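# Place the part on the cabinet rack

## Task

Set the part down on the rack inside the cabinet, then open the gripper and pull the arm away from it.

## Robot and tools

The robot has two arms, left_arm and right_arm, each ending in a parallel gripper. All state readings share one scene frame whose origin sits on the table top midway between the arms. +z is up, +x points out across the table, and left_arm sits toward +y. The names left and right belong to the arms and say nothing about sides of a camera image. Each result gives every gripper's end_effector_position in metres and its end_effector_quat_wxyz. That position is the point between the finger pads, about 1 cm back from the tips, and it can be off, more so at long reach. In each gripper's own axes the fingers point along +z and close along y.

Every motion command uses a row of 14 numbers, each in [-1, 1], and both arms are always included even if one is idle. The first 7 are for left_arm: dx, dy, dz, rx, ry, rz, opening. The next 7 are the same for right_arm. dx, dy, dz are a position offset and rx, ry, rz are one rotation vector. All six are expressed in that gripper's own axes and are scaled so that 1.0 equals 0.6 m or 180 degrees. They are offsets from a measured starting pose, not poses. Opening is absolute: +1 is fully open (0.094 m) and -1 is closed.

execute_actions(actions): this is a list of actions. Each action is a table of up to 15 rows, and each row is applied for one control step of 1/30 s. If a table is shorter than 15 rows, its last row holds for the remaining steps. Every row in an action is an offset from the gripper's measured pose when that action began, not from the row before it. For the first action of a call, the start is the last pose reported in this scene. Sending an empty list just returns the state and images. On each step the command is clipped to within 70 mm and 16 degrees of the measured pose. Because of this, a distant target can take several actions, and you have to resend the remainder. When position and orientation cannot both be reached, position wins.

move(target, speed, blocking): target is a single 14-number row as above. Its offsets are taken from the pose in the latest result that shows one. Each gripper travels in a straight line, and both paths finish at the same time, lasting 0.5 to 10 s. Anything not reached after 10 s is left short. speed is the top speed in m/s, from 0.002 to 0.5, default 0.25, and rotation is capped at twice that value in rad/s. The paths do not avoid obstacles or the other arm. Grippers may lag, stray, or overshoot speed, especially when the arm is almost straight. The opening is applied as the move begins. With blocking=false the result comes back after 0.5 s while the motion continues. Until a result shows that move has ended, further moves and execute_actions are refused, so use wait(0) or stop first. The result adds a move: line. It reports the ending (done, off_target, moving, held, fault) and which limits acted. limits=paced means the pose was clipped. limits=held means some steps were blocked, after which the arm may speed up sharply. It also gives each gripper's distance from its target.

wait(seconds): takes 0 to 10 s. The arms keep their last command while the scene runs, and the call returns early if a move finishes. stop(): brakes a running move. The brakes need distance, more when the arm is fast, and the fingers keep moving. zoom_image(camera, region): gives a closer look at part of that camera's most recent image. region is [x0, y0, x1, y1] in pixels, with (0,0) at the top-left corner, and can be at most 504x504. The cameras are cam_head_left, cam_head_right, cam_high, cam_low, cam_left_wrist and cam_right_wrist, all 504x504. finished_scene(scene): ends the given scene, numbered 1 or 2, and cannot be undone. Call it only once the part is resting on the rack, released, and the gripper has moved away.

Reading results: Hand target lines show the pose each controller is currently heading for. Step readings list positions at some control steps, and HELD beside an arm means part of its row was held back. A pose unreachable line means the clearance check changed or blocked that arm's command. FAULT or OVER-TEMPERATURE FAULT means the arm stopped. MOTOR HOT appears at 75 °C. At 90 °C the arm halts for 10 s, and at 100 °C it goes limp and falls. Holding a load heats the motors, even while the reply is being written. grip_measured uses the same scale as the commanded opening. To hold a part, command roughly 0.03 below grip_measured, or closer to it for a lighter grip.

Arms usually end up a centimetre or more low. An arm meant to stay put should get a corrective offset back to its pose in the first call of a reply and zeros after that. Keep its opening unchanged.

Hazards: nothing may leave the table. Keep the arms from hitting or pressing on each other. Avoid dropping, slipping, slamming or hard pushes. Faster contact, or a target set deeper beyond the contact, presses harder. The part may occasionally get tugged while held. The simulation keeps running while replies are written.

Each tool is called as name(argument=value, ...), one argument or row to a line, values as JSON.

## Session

execute_actions(
  actions=[],
)

Scene clock: 0.00 s.
left_arm: end_effector_position=(+0.2825, +0.5156, +0.1283) grip_measured=+1.000 end_effector_quat_wxyz=(+0.341, -0.597, +0.726, +0.018) | right_arm: end_effector_position=(+0.5078, +0.0387, +0.2864) grip_measured=+1.000 end_effector_quat_wxyz=(+0.600, -0.204, +0.759, +0.149)
Joint positions: left_arm=[ 0.882  1.263  0.819 -0.434  0.076 -0.544  0.094] | right_arm=[0.751 1.981 1.681 0.053 0.262 0.046 0.094]
Joint velocities: left_arm=[-0.002  0.017 -0.007 -0.022  0.066 -0.037  0.   ] | right_arm=[-0.007 -0.012 -0.007 -0.037 -0.066  0.037  0.   ]
Hand target (left_arm): +0.283, +0.517, +0.134; +0.348, -0.595, +0.724, +0.021
Hand target (right_arm): +0.507, +0.037, +0.303; +0.611, -0.198, +0.751, +0.155

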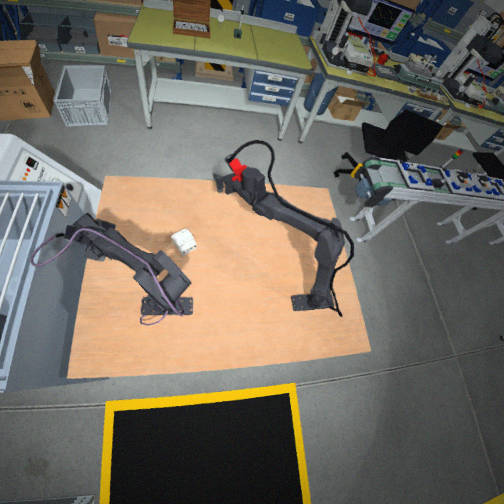

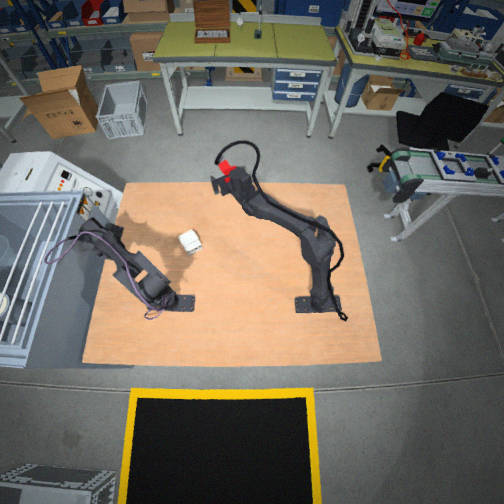

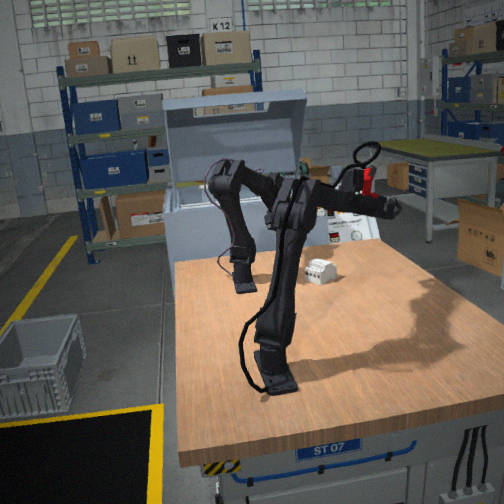

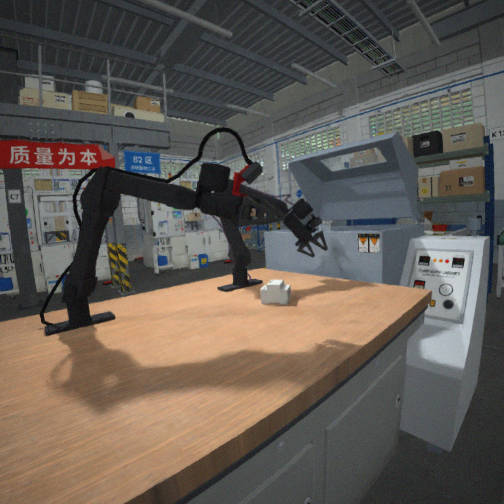

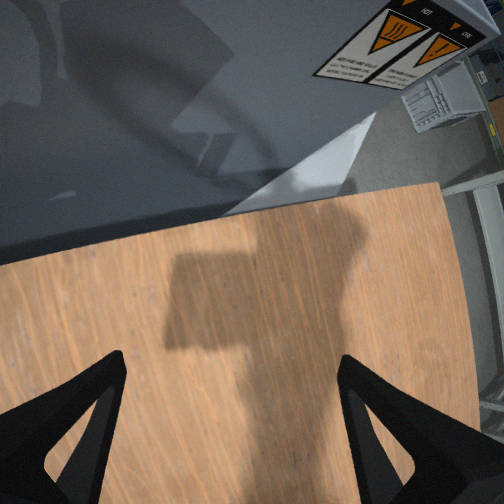

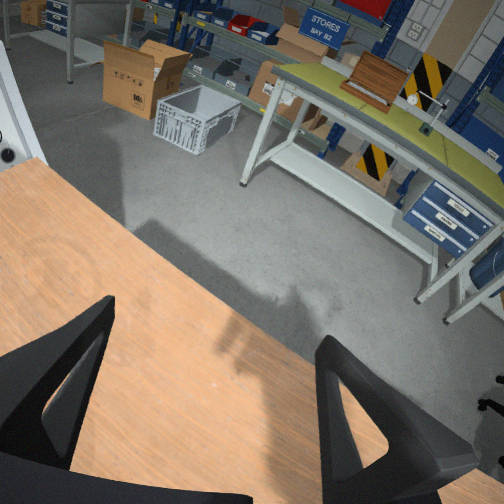

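zoom_image(
  camera="cam_head_right",
  region=[160,212,220,272],
)

zoom_image(
  camera="cam_head_left",
  region=[154,210,214,270],
)

zoom_image(
  camera="cam_high",
  region=[290,245,350,295],
)

zoom_image(
  camera="cam_head_right",
  region=[0,150,140,390],
)

Region (160, 212, 220, 272) of cam_head_right's 504x504 image, scaled by 8.400, with more detail than that image has.

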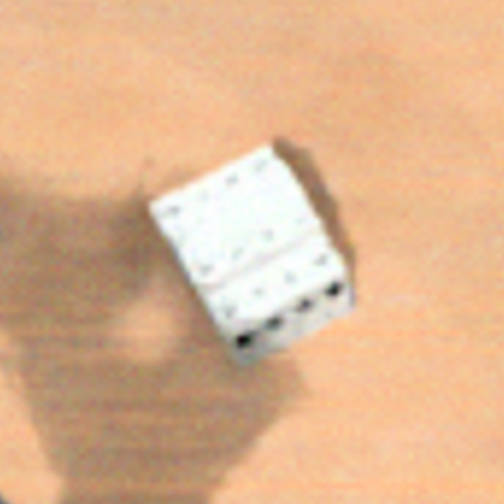

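Region (154, 210, 214, 270) of cam_head_left's 504x504 image, scaled by 8.400, with more detail than that image has.

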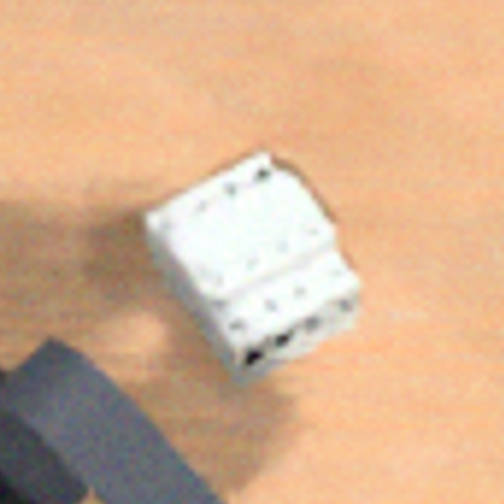

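Region (290, 245, 350, 295) of cam_high's 504x504 image, scaled by 8.400, with more detail than that image has.

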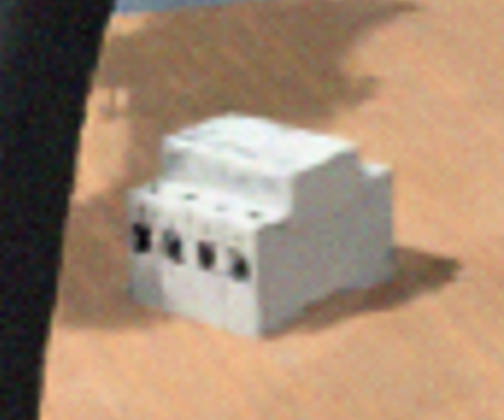

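Region (0, 150, 140, 390) of cam_head_right's 504x504 image, scaled by 2.100, with more detail than that image has; it fills the left 294 columns of this view, and the rest is white.

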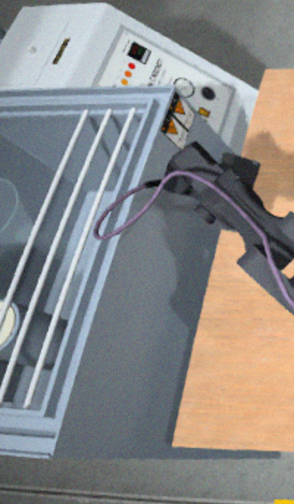

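zoom_image(
  camera="cam_head_right",
  region=[0,180,100,280],
)

zoom_image(
  camera="cam_head_right",
  region=[0,280,100,380],
)

zoom_image(
  camera="cam_low",
  region=[250,120,450,300],
)

Region (0, 180, 100, 280) of cam_head_right's 504x504 image, scaled by 5.040, with more detail than that image has.

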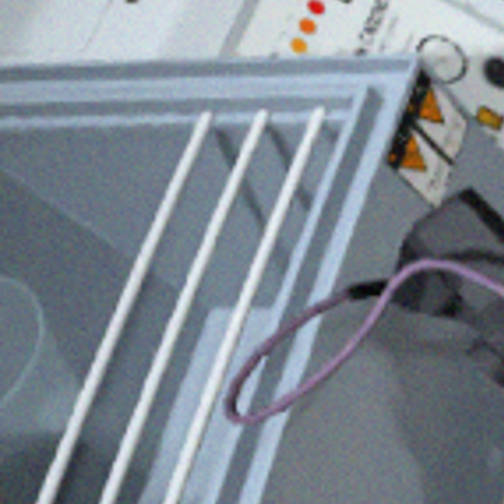

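Region (0, 280, 100, 380) of cam_head_right's 504x504 image, scaled by 5.040, with more detail than that image has.

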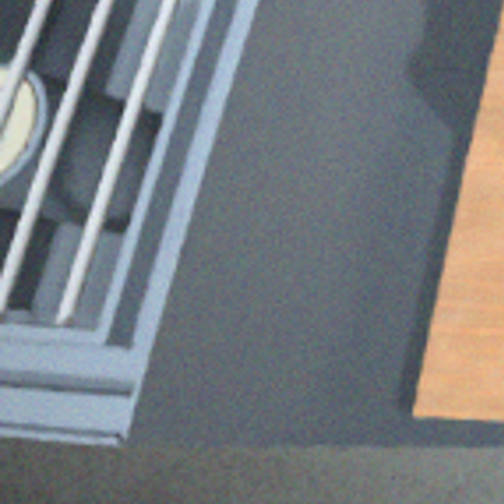

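Region (250, 120, 450, 300) of cam_low's 504x504 image, scaled by 2.520, with more detail than that image has; it fills the top 454 rows of this view, and the rest is white.

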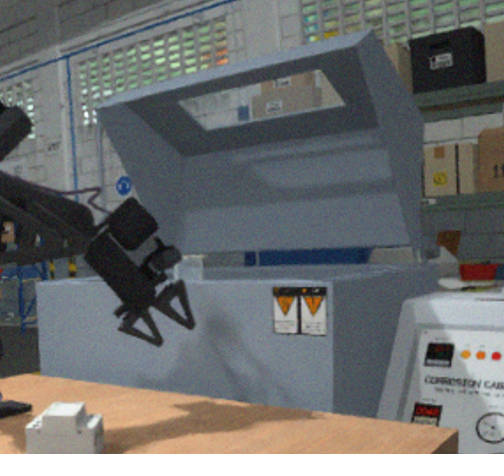

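move(
  target=[0.4645,-0.1988,-0.2397,0.0535,-0.0306,0.2435,1,0.26,-0.204,-0.515,0,0,0,1],
  speed=0.3,
)

Scene clock: 122.23 s.
left_arm: end_effector_position=(+0.2995, +0.1753, +0.1310) grip_measured=+1.000 end_effector_quat_wxyz=(+0.381, -0.256, +0.883, +0.102) | right_arm: end_effector_position=(+0.2724, -0.2308, +0.2102) grip_measured=+1.000 end_effector_quat_wxyz=(+0.595, -0.204, +0.764, +0.147)
Joint positions: left_arm=[-0.81   1.291  0.853 -0.93  -0.79  -1.312  0.094] | right_arm=[ 0.452  0.406  0.363 -0.209 -0.026 -0.025  0.094]
Joint velocities: left_arm=[-0.012 -0.002 -0.007 -0.066  0.066 -0.022  0.   ] | right_arm=[-0.012 -0.002 -0.007 -0.022  0.007 -0.022  0.   ]
Hand target (left_arm): +0.301, +0.175, +0.138; +0.390, -0.253, +0.879, +0.109
Hand target (right_arm): +0.270, -0.233, +0.214; +0.600, -0.204, +0.759, +0.148
Off the commanded pose (left_arm): 0.012 m, 2 deg.
Off the commanded pose (right_arm): 0.004 m, 1 deg.
move: off_target (left_arm)

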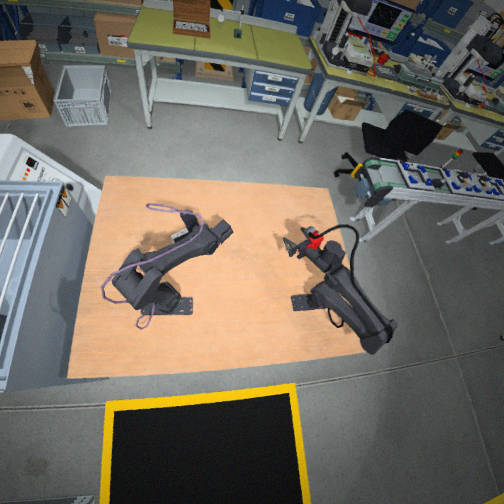

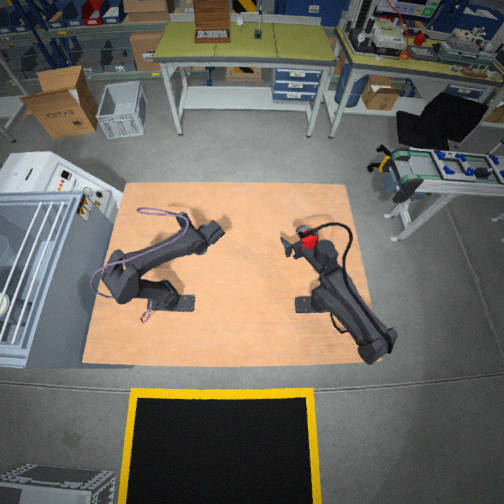

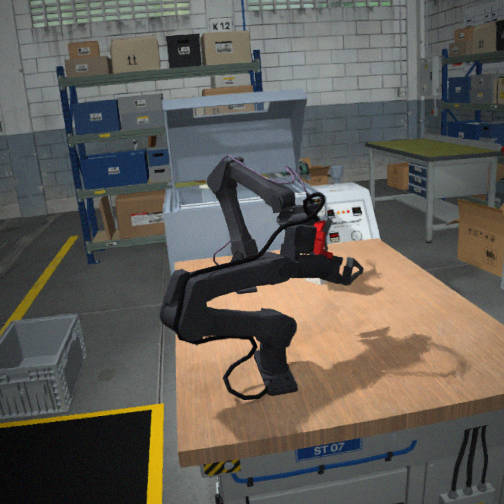

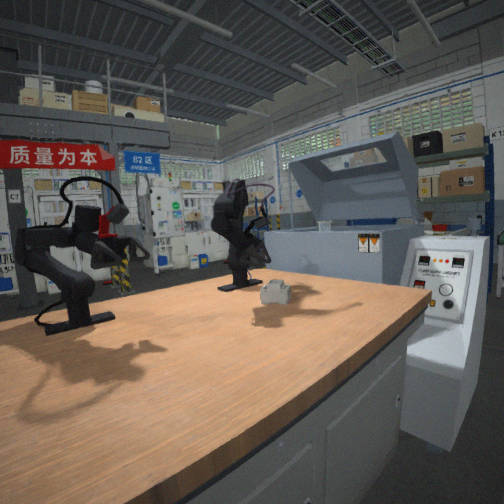

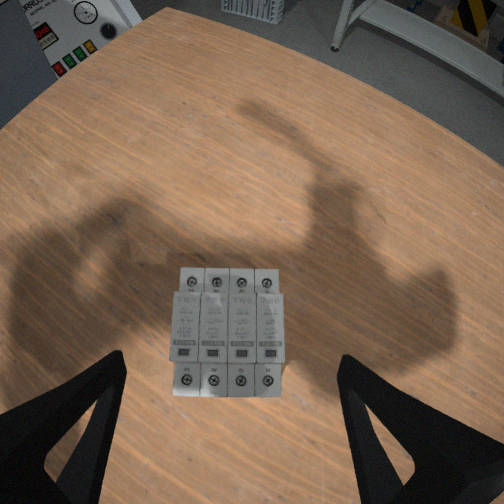

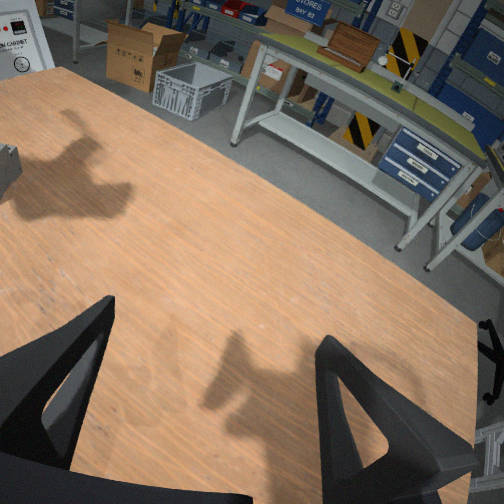

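zoom_image(
  camera="cam_left_wrist",
  region=[100,240,360,420],
)

Region (100, 240, 360, 420) of cam_left_wrist's 504x504 image, scaled by 1.938, with more detail than that image has; it fills the top 349 rows of this view, and the rest is white.

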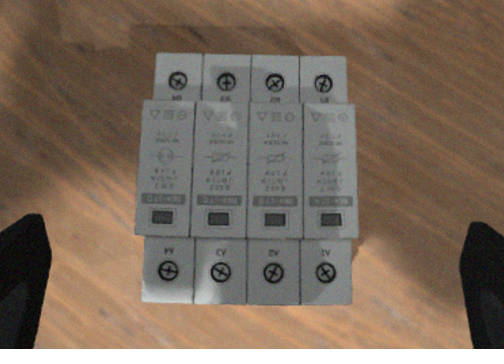

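move(
  target=[0.0658,0.0083,0.1457,-0.006,-0.015,0.006,1,-0.006,0,0,0,-0.004,0,1],
  speed=0.15,
)

Scene clock: 183.67 s.
left_arm: end_effector_position=(+0.3272, +0.1930, +0.0442) grip_measured=+1.000 end_effector_quat_wxyz=(+0.395, -0.247, +0.878, +0.110) | right_arm: end_effector_position=(+0.2722, -0.2306, +0.2099) grip_measured=+1.000 end_effector_quat_wxyz=(+0.594, -0.205, +0.764, +0.148)
Joint positions: left_arm=[-0.679  1.46   0.571 -0.336 -0.788 -1.103  0.094] | right_arm=[ 0.452  0.406  0.363 -0.211 -0.028 -0.026  0.094]
Joint velocities: left_arm=[ 0.007  0.002 -0.007  0.051 -0.037  0.007  0.   ] | right_arm=[ 0.002 -0.002 -0.007 -0.007 -0.007  0.051  0.   ]
Hand target (left_arm): +0.327, +0.199, +0.042; +0.398, -0.249, +0.875, +0.119
Hand target (right_arm): +0.273, -0.230, +0.214; +0.599, -0.203, +0.760, +0.149
Off the commanded pose (left_arm): 0.005 m, 1 deg.
Off the commanded pose (right_arm): 0.004 m, 1 deg.
move: done

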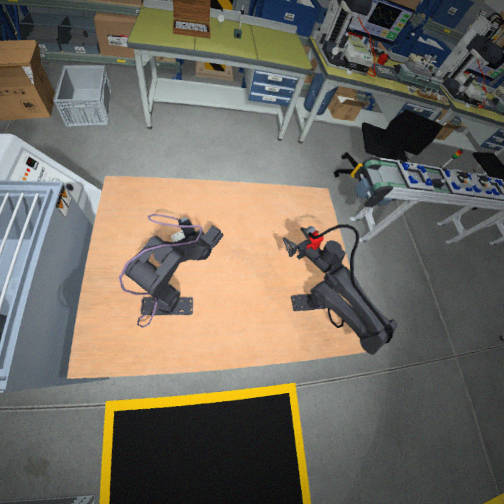

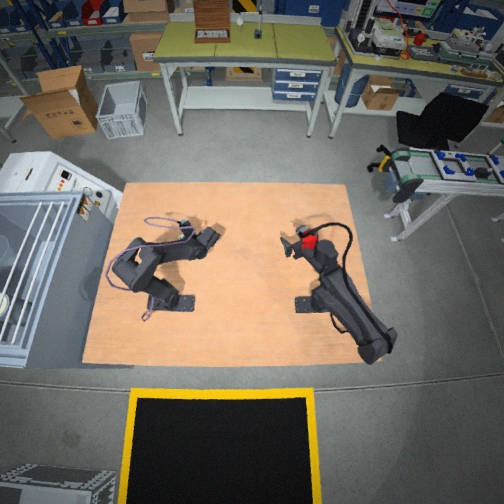

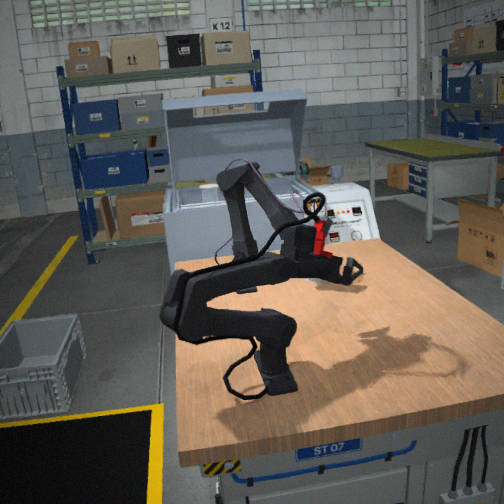

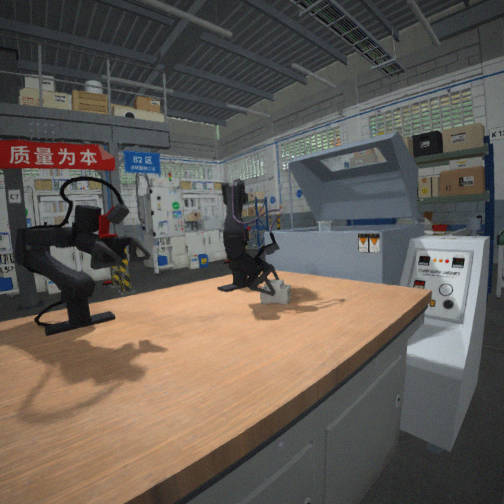

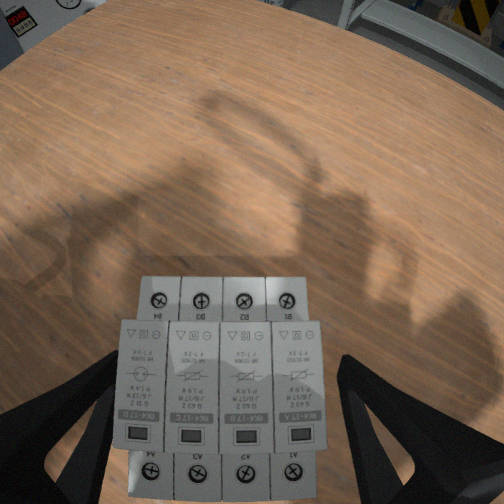

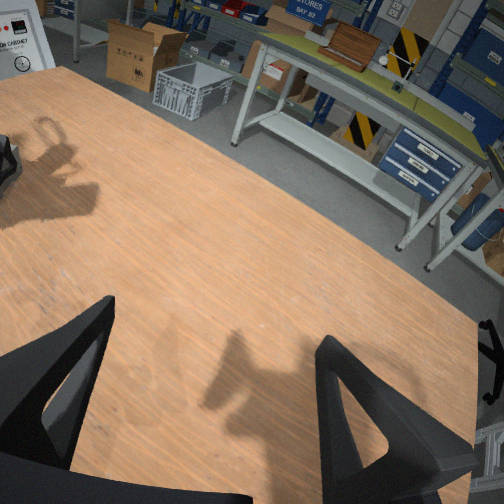

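execute_actions(
  actions=[
    [[0.003,0.009,0.004,-0.0055,-0.0035,0,1,-0.006,0,0,0,-0.004,0,1],[0.004,0.010,0.006,-0.006,-0.0035,-0.001,1,-0.006,0,0,0,-0.004,0,1],[0.005,0.011,0.008,-0.006,-0.003,-0.0015,1,-0.006,0,0,0,-0.004,0,1],[0.006,0.012,0.010,-0.0065,-0.003,-0.002,0.97,-0.006,0,0,0,-0.004,0,1],[0.007,0.013,0.012,-0.007,-0.003,-0.0025,0.94,-0.006,0,0,0,-0.004,0,1],[0.008,0.014,0.014,-0.0075,-0.003,-0.003,0.91,-0.006,0,0,0,-0.004,0,1],[0.009,0.015,0.016,-0.008,-0.003,-0.0035,0.88,-0.006,0,0,0,-0.004,0,1],[0.010,0.016,0.018,-0.008,-0.003,-0.004,0.85,-0.006,0,0,0,-0.004,0,1],[0.010,0.016,0.018,-0.008,-0.003,-0.004,0.82,-0.006,0,0,0,-0.004,0,1]],
  ],
)

Scene clock: 226.23 s.
left_arm: end_effector_position=(+0.3240, +0.1991, +0.0339) grip_measured=+0.822 end_effector_quat_wxyz=(+0.392, -0.251, +0.878, +0.116) | right_arm: end_effector_position=(+0.2722, -0.2306, +0.2099) grip_measured=+1.000 end_effector_quat_wxyz=(+0.594, -0.205, +0.764, +0.148)
Joint positions: left_arm=[-0.669  1.479  0.539 -0.295 -0.788 -1.105  0.086] | right_arm=[ 0.452  0.406  0.363 -0.211 -0.028 -0.026  0.094]
Joint velocities: left_arm=[-0.017  0.017  0.007  0.066 -0.037 -0.022 -0.001] | right_arm=[ 0.007 -0.017  0.007  0.095 -0.022  0.095  0.   ]
Hand target (left_arm): +0.325, +0.204, +0.033; +0.397, -0.257, +0.873, +0.120
Hand target (right_arm): +0.273, -0.230, +0.213; +0.599, -0.204, +0.760, +0.149
Off the commanded pose (left_arm): 0.005 m, 1 deg.
Off the commanded pose (right_arm): 0.004 m, 1 deg.
Step readings (end_effector_position):
0: left_arm (+0.3276, +0.1928, +0.0444) | right_arm (+0.2722, -0.2306, +0.2099)
1: left_arm (+0.3276, +0.1928, +0.0444) | right_arm (+0.2722, -0.2306, +0.2099)
2: left_arm (+0.3276, +0.1928, +0.0444) | right_arm (+0.2722, -0.2306, +0.2099)
4: left_arm (+0.3272, +0.1930, +0.0436) | right_arm (+0.2722, -0.2306, +0.2099)
8: left_arm (+0.3248, +0.1960, +0.0384) | right_arm (+0.2722, -0.2306, +0.2099)
15: end_effector_position above

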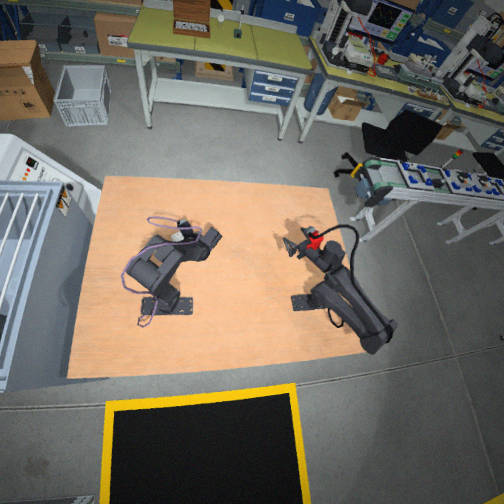

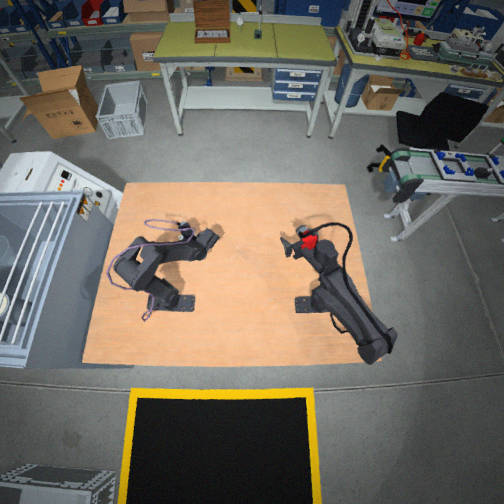

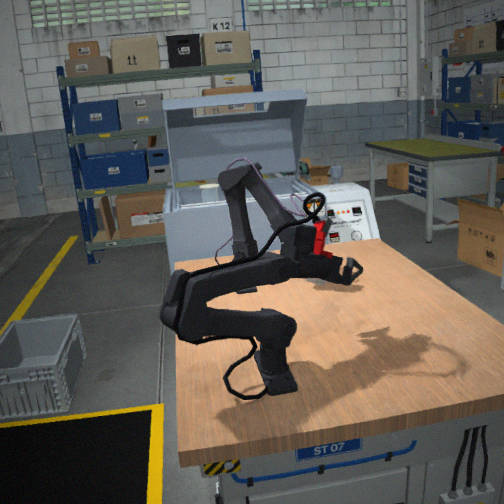

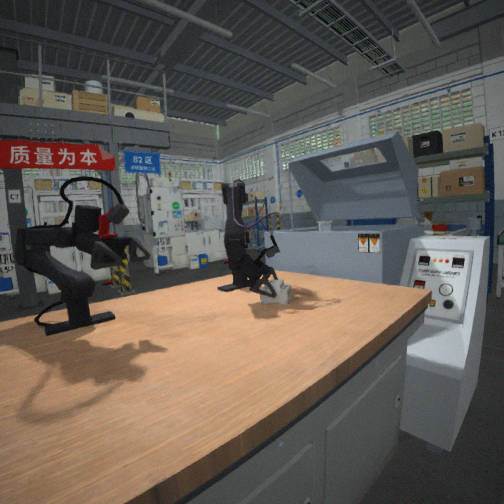

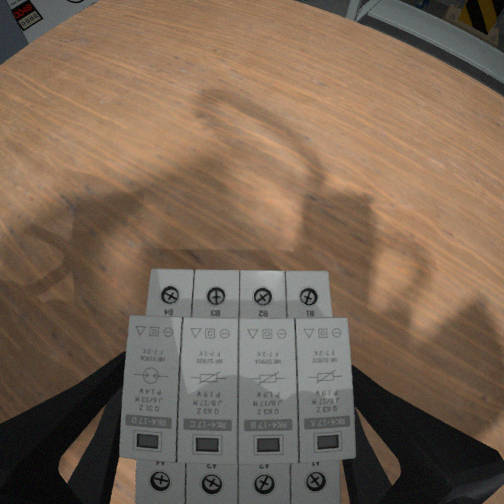

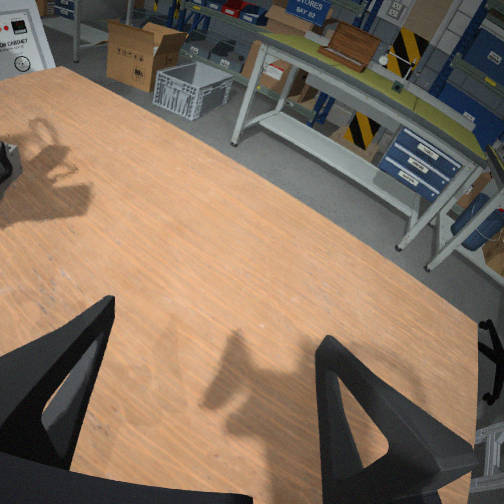

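execute_actions(
  actions=[
    [[0,0.003,0,0,0,0,0.78,-0.006,0,0,0,-0.004,0,1],[0,0.001,0,0,0,0,0.74,-0.006,0,0,0,-0.004,0,1],[0,-0.001,0,0,0,0,0.70,-0.006,0,0,0,-0.004,0,1],[0,-0.003,0,0,0,0,0.67,-0.006,0,0,0,-0.004,0,1],[0,-0.004,0,0,0,0,0.64,-0.006,0,0,0,-0.004,0,1],[0,-0.005,0,0,0,0,0.62,-0.006,0,0,0,-0.004,0,1],[0,-0.005,0,0,0,0,0.60,-0.006,0,0,0,-0.004,0,1],[0,-0.005,0,0,0,0,0.58,-0.006,0,0,0,-0.004,0,1],[0,-0.005,0,0,0,0,0.56,-0.006,0,0,0,-0.004,0,1],[0,-0.005,0,0,0,0,0.545,-0.006,0,0,0,-0.004,0,1],[0,-0.005,0,0,0,0,0.53,-0.006,0,0,0,-0.004,0,1],[0,-0.005,0,0,0,0,0.515,-0.006,0,0,0,-0.004,0,1],[0,-0.005,0,0,0,0,0.50,-0.006,0,0,0,-0.004,0,1],[0,-0.005,0,0,0,0,0.47,-0.006,0,0,0,-0.004,0,1],[0,-0.005,0,0,0,0,0.45,-0.006,0,0,0,-0.004,0,1]],
  ],
)

Scene clock: 244.40 s.
left_arm: end_effector_position=(+0.3252, +0.1970, +0.0337) grip_measured=+0.516 end_effector_quat_wxyz=(+0.392, -0.254, +0.877, +0.109) | right_arm: end_effector_position=(+0.2722, -0.2306, +0.2099) grip_measured=+1.000 end_effector_quat_wxyz=(+0.594, -0.205, +0.764, +0.148)
Joint positions: left_arm=[-0.669  1.479  0.539 -0.285 -0.781 -1.109  0.071] | right_arm=[ 0.452  0.406  0.363 -0.211 -0.028 -0.026  0.094]
Joint velocities: left_arm=[ 0.007  0.007 -0.007 -0.095 -0.007  0.022  0.   ] | right_arm=[-0.007  0.012 -0.002 -0.037 -0.007  0.022  0.   ]
Hand target (left_arm): +0.326, +0.197, +0.034; +0.392, -0.251, +0.878, +0.116
Hand target (right_arm): +0.273, -0.230, +0.213; +0.599, -0.204, +0.760, +0.149
Off the commanded pose (left_arm): 0.001 m, 1 deg.
Off the commanded pose (right_arm): 0.004 m, 1 deg.
Step readings (end_effector_position):
0: left_arm (+0.3253, +0.1980, +0.0345) | right_arm (+0.2722, -0.2306, +0.2099)
1: left_arm (+0.3253, +0.1980, +0.0344) | right_arm (+0.2722, -0.2306, +0.2099)
2: left_arm (+0.3253, +0.1978, +0.0343) | right_arm (+0.2722, -0.2306, +0.2099)
4: left_arm (+0.3252, +0.1976, +0.0341) | right_arm (+0.2722, -0.2306, +0.2099)
8: left_arm (+0.3251, +0.1975, +0.0340) | right_arm (+0.2722, -0.2306, +0.2099)
15: end_effector_position above

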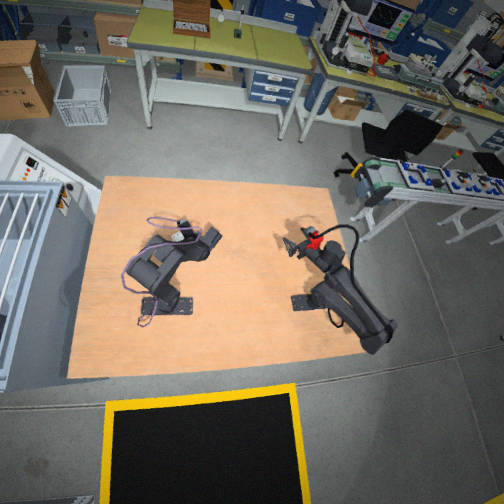

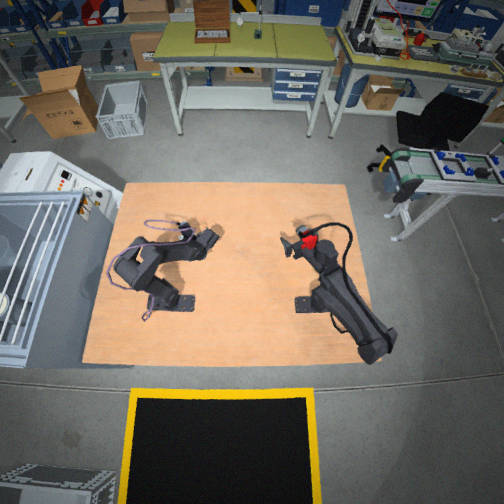

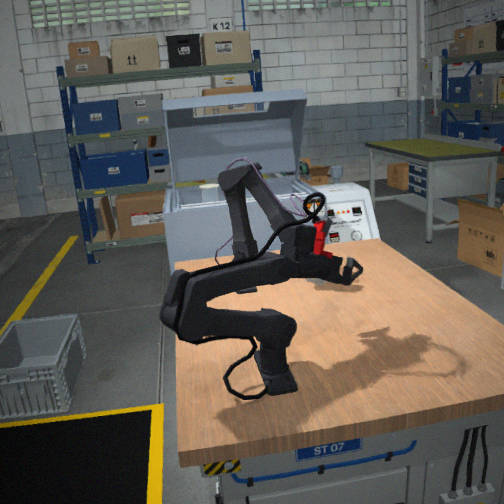

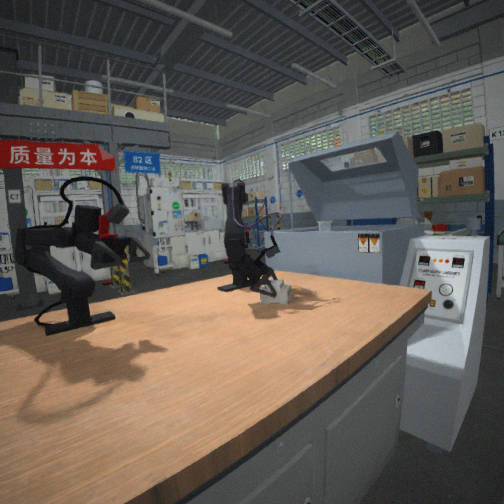

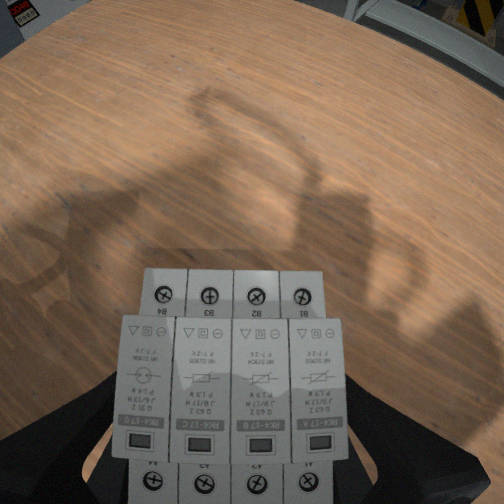

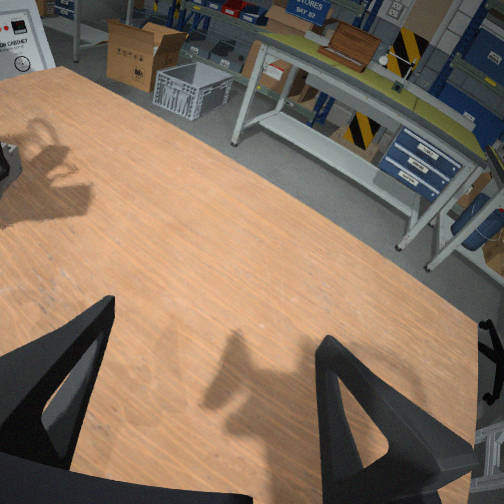

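move(
  target=[-0.4817,0.2218,-0.2297,-0.0358,-0.0387,-0.0253,0.44,-0.006,0,0,0,-0.004,0,1],
  speed=0.25,
)

Scene clock: 314.57 s.
left_arm: end_effector_position=(+0.3342, +0.3549, +0.3105) grip_measured=+0.516 end_effector_quat_wxyz=(+0.384, -0.293, +0.861, +0.161) | right_arm: end_effector_position=(+0.2722, -0.2306, +0.2099) grip_measured=+1.000 end_effector_quat_wxyz=(+0.594, -0.205, +0.764, +0.148)
Joint positions: left_arm=[ 0.035  1.168  1.417 -1.1   -0.517 -0.443  0.071] | right_arm=[ 0.452  0.406  0.363 -0.211 -0.028 -0.026  0.094]
Joint velocities: left_arm=[-0.007 -0.002 -0.007 -0.081 -0.037  0.022 -0.   ] | right_arm=[-0.012 -0.002 -0.002 -0.051 -0.022 -0.022  0.   ]
Hand target (left_arm): +0.336, +0.358, +0.342; +0.435, -0.303, +0.833, +0.157
Hand target (right_arm): +0.273, -0.230, +0.213; +0.599, -0.204, +0.760, +0.149
Off the commanded pose (left_arm): 0.030 m, 7 deg.
Off the commanded pose (right_arm): 0.004 m, 1 deg.
move: off_target (left_arm)

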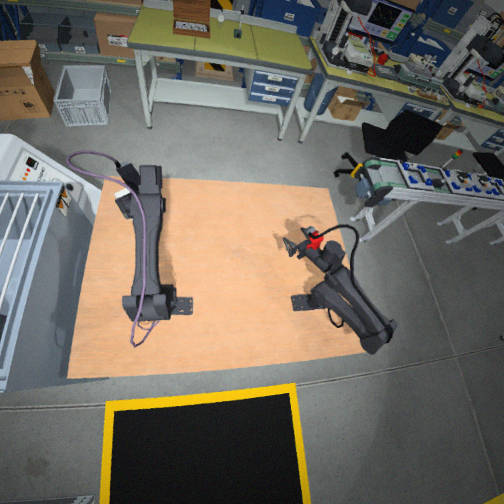

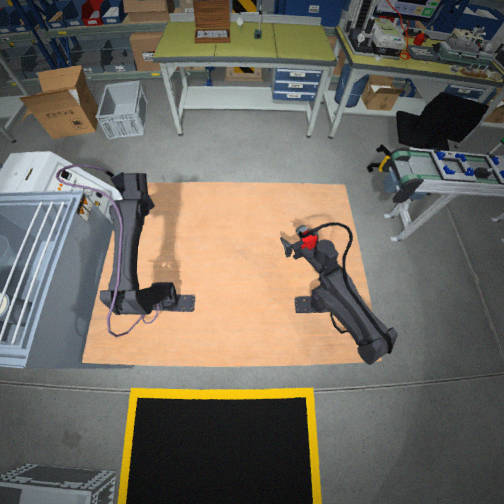

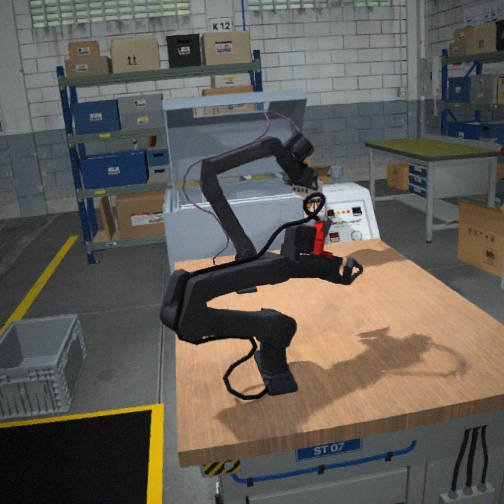

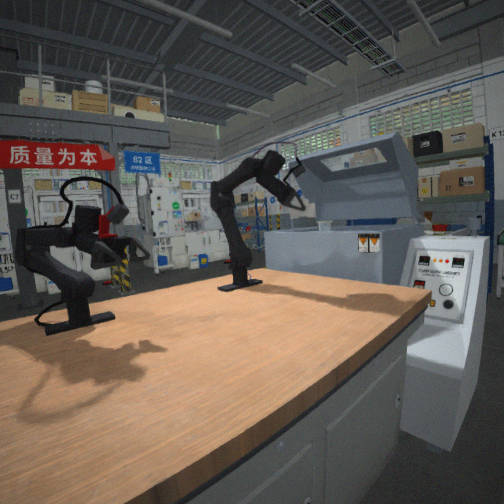

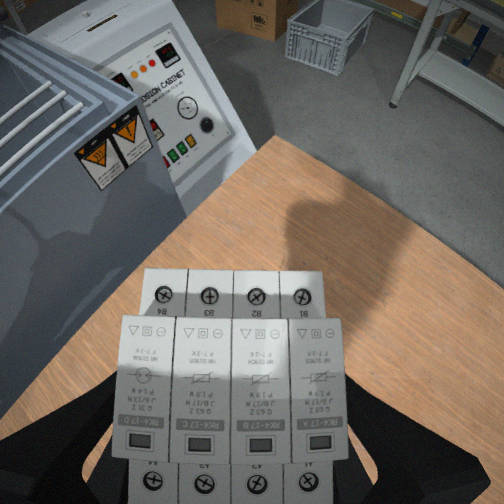

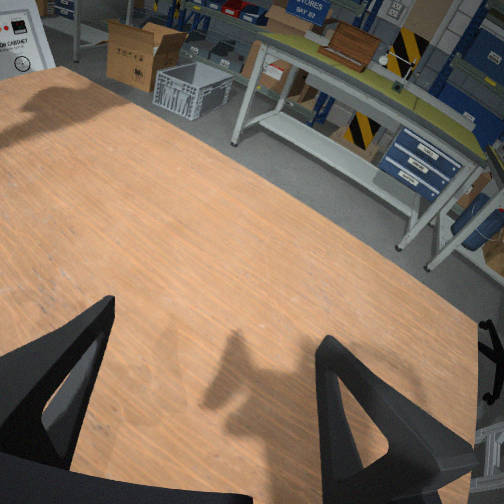

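move(
  target=[-0.0827,0.7905,0.1092,-0.2128,-0.036,-0.1881,0.44,-0.006,0,0,0,-0.004,0,1],
  speed=0.27,
)

Scene clock: 342.50 s.
left_arm: end_effector_position=(+0.1003, +0.7670, +0.2816) grip_measured=+0.516 end_effector_quat_wxyz=(-0.294, +0.641, -0.649, -0.285) | right_arm: end_effector_position=(+0.2722, -0.2306, +0.2099) grip_measured=+1.000 end_effector_quat_wxyz=(+0.594, -0.205, +0.764, +0.148)
Joint positions: left_arm=[ 1.457  1.804  1.851 -0.777 -0.083 -0.084  0.071] | right_arm=[ 0.452  0.406  0.363 -0.211 -0.028 -0.026  0.094]
Joint velocities: left_arm=[-0.007 -0.007 -0.012 -0.066  0.051  0.022 -0.001] | right_arm=[-0.002  0.007 -0.012 -0.007 -0.022  0.007  0.   ]
Hand target (left_arm): +0.098, +0.777, +0.333; -0.348, +0.623, -0.617, -0.332
Hand target (right_arm): +0.273, -0.230, +0.213; +0.599, -0.204, +0.760, +0.149
Off the commanded pose (left_arm): 0.049 m, 9 deg.
Off the commanded pose (right_arm): 0.004 m, 1 deg.
move: off_target (left_arm)

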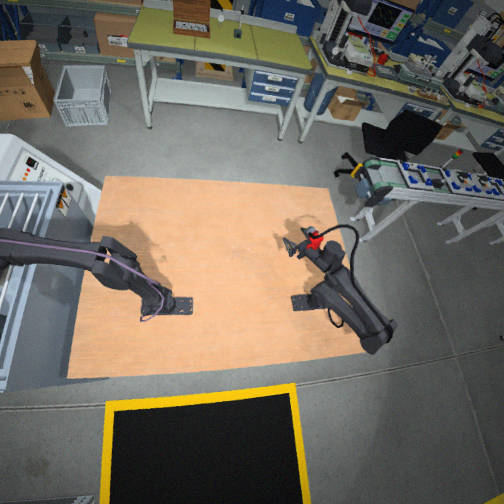

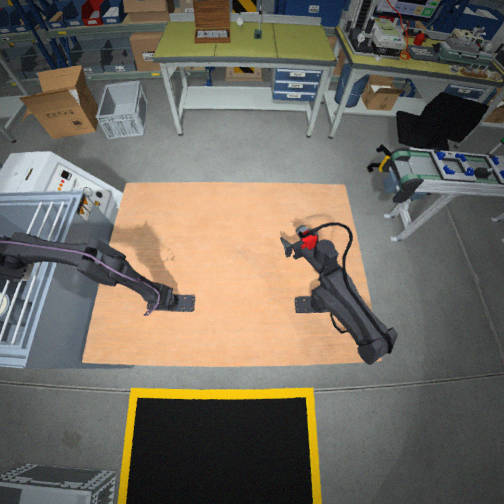

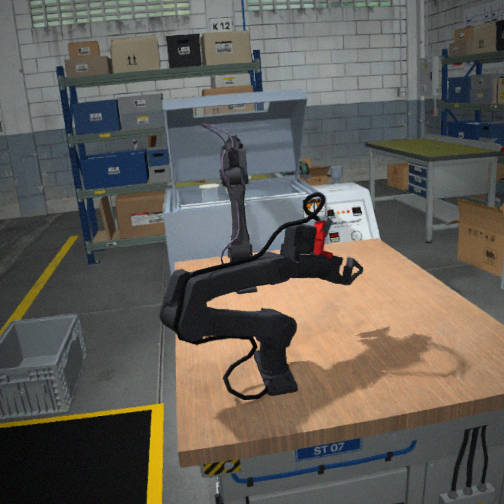

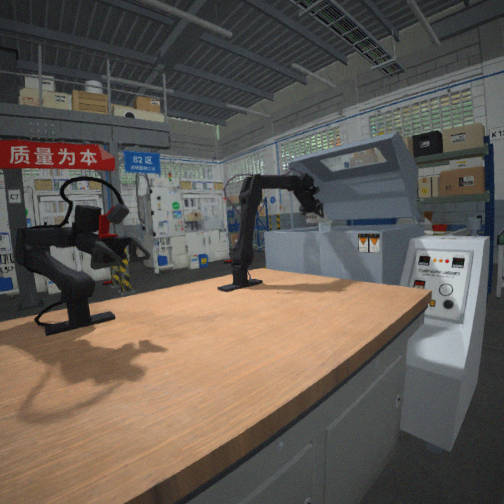

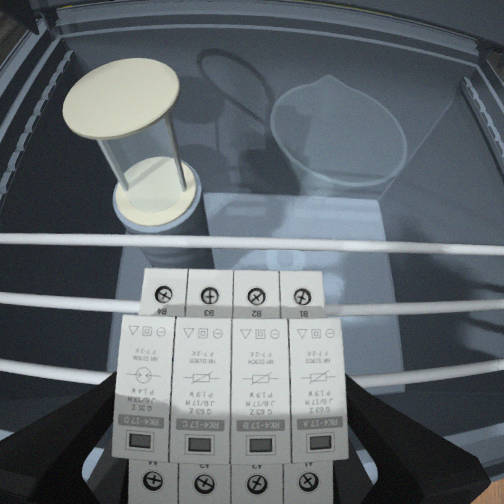

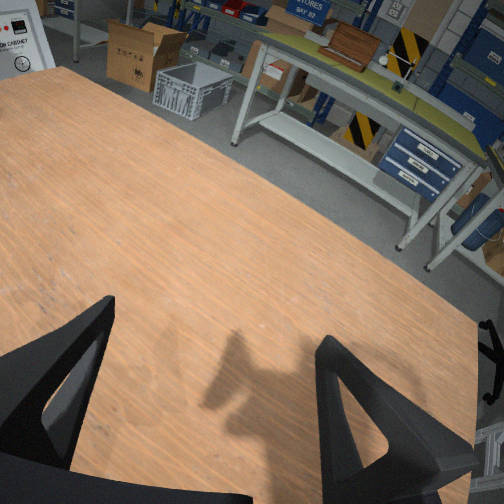

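zoom_image(
  camera="cam_left_wrist",
  region=[40,220,240,420],
)

zoom_image(
  camera="cam_left_wrist",
  region=[240,220,440,420],
)

Region (40, 220, 240, 420) of cam_left_wrist's 504x504 image, scaled by 2.520, with more detail than that image has.

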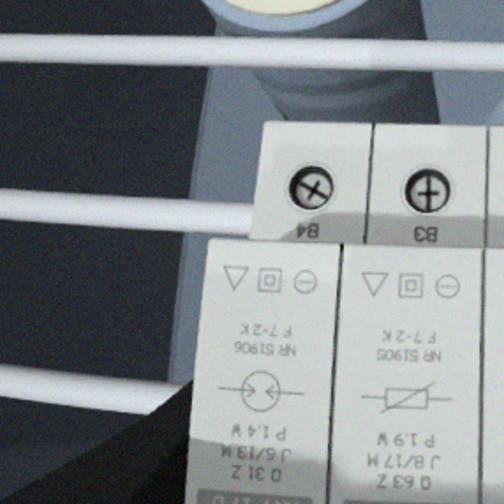

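Region (240, 220, 440, 420) of cam_left_wrist's 504x504 image, scaled by 2.520, with more detail than that image has.

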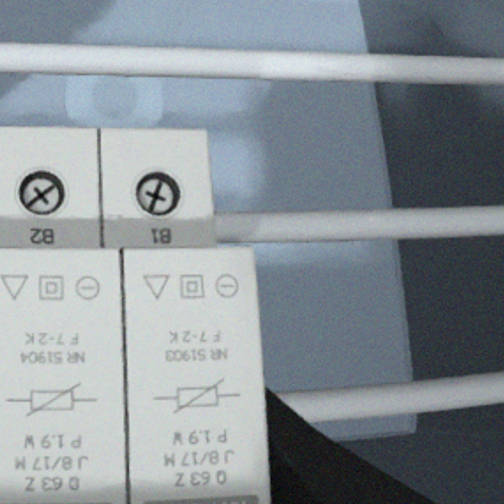

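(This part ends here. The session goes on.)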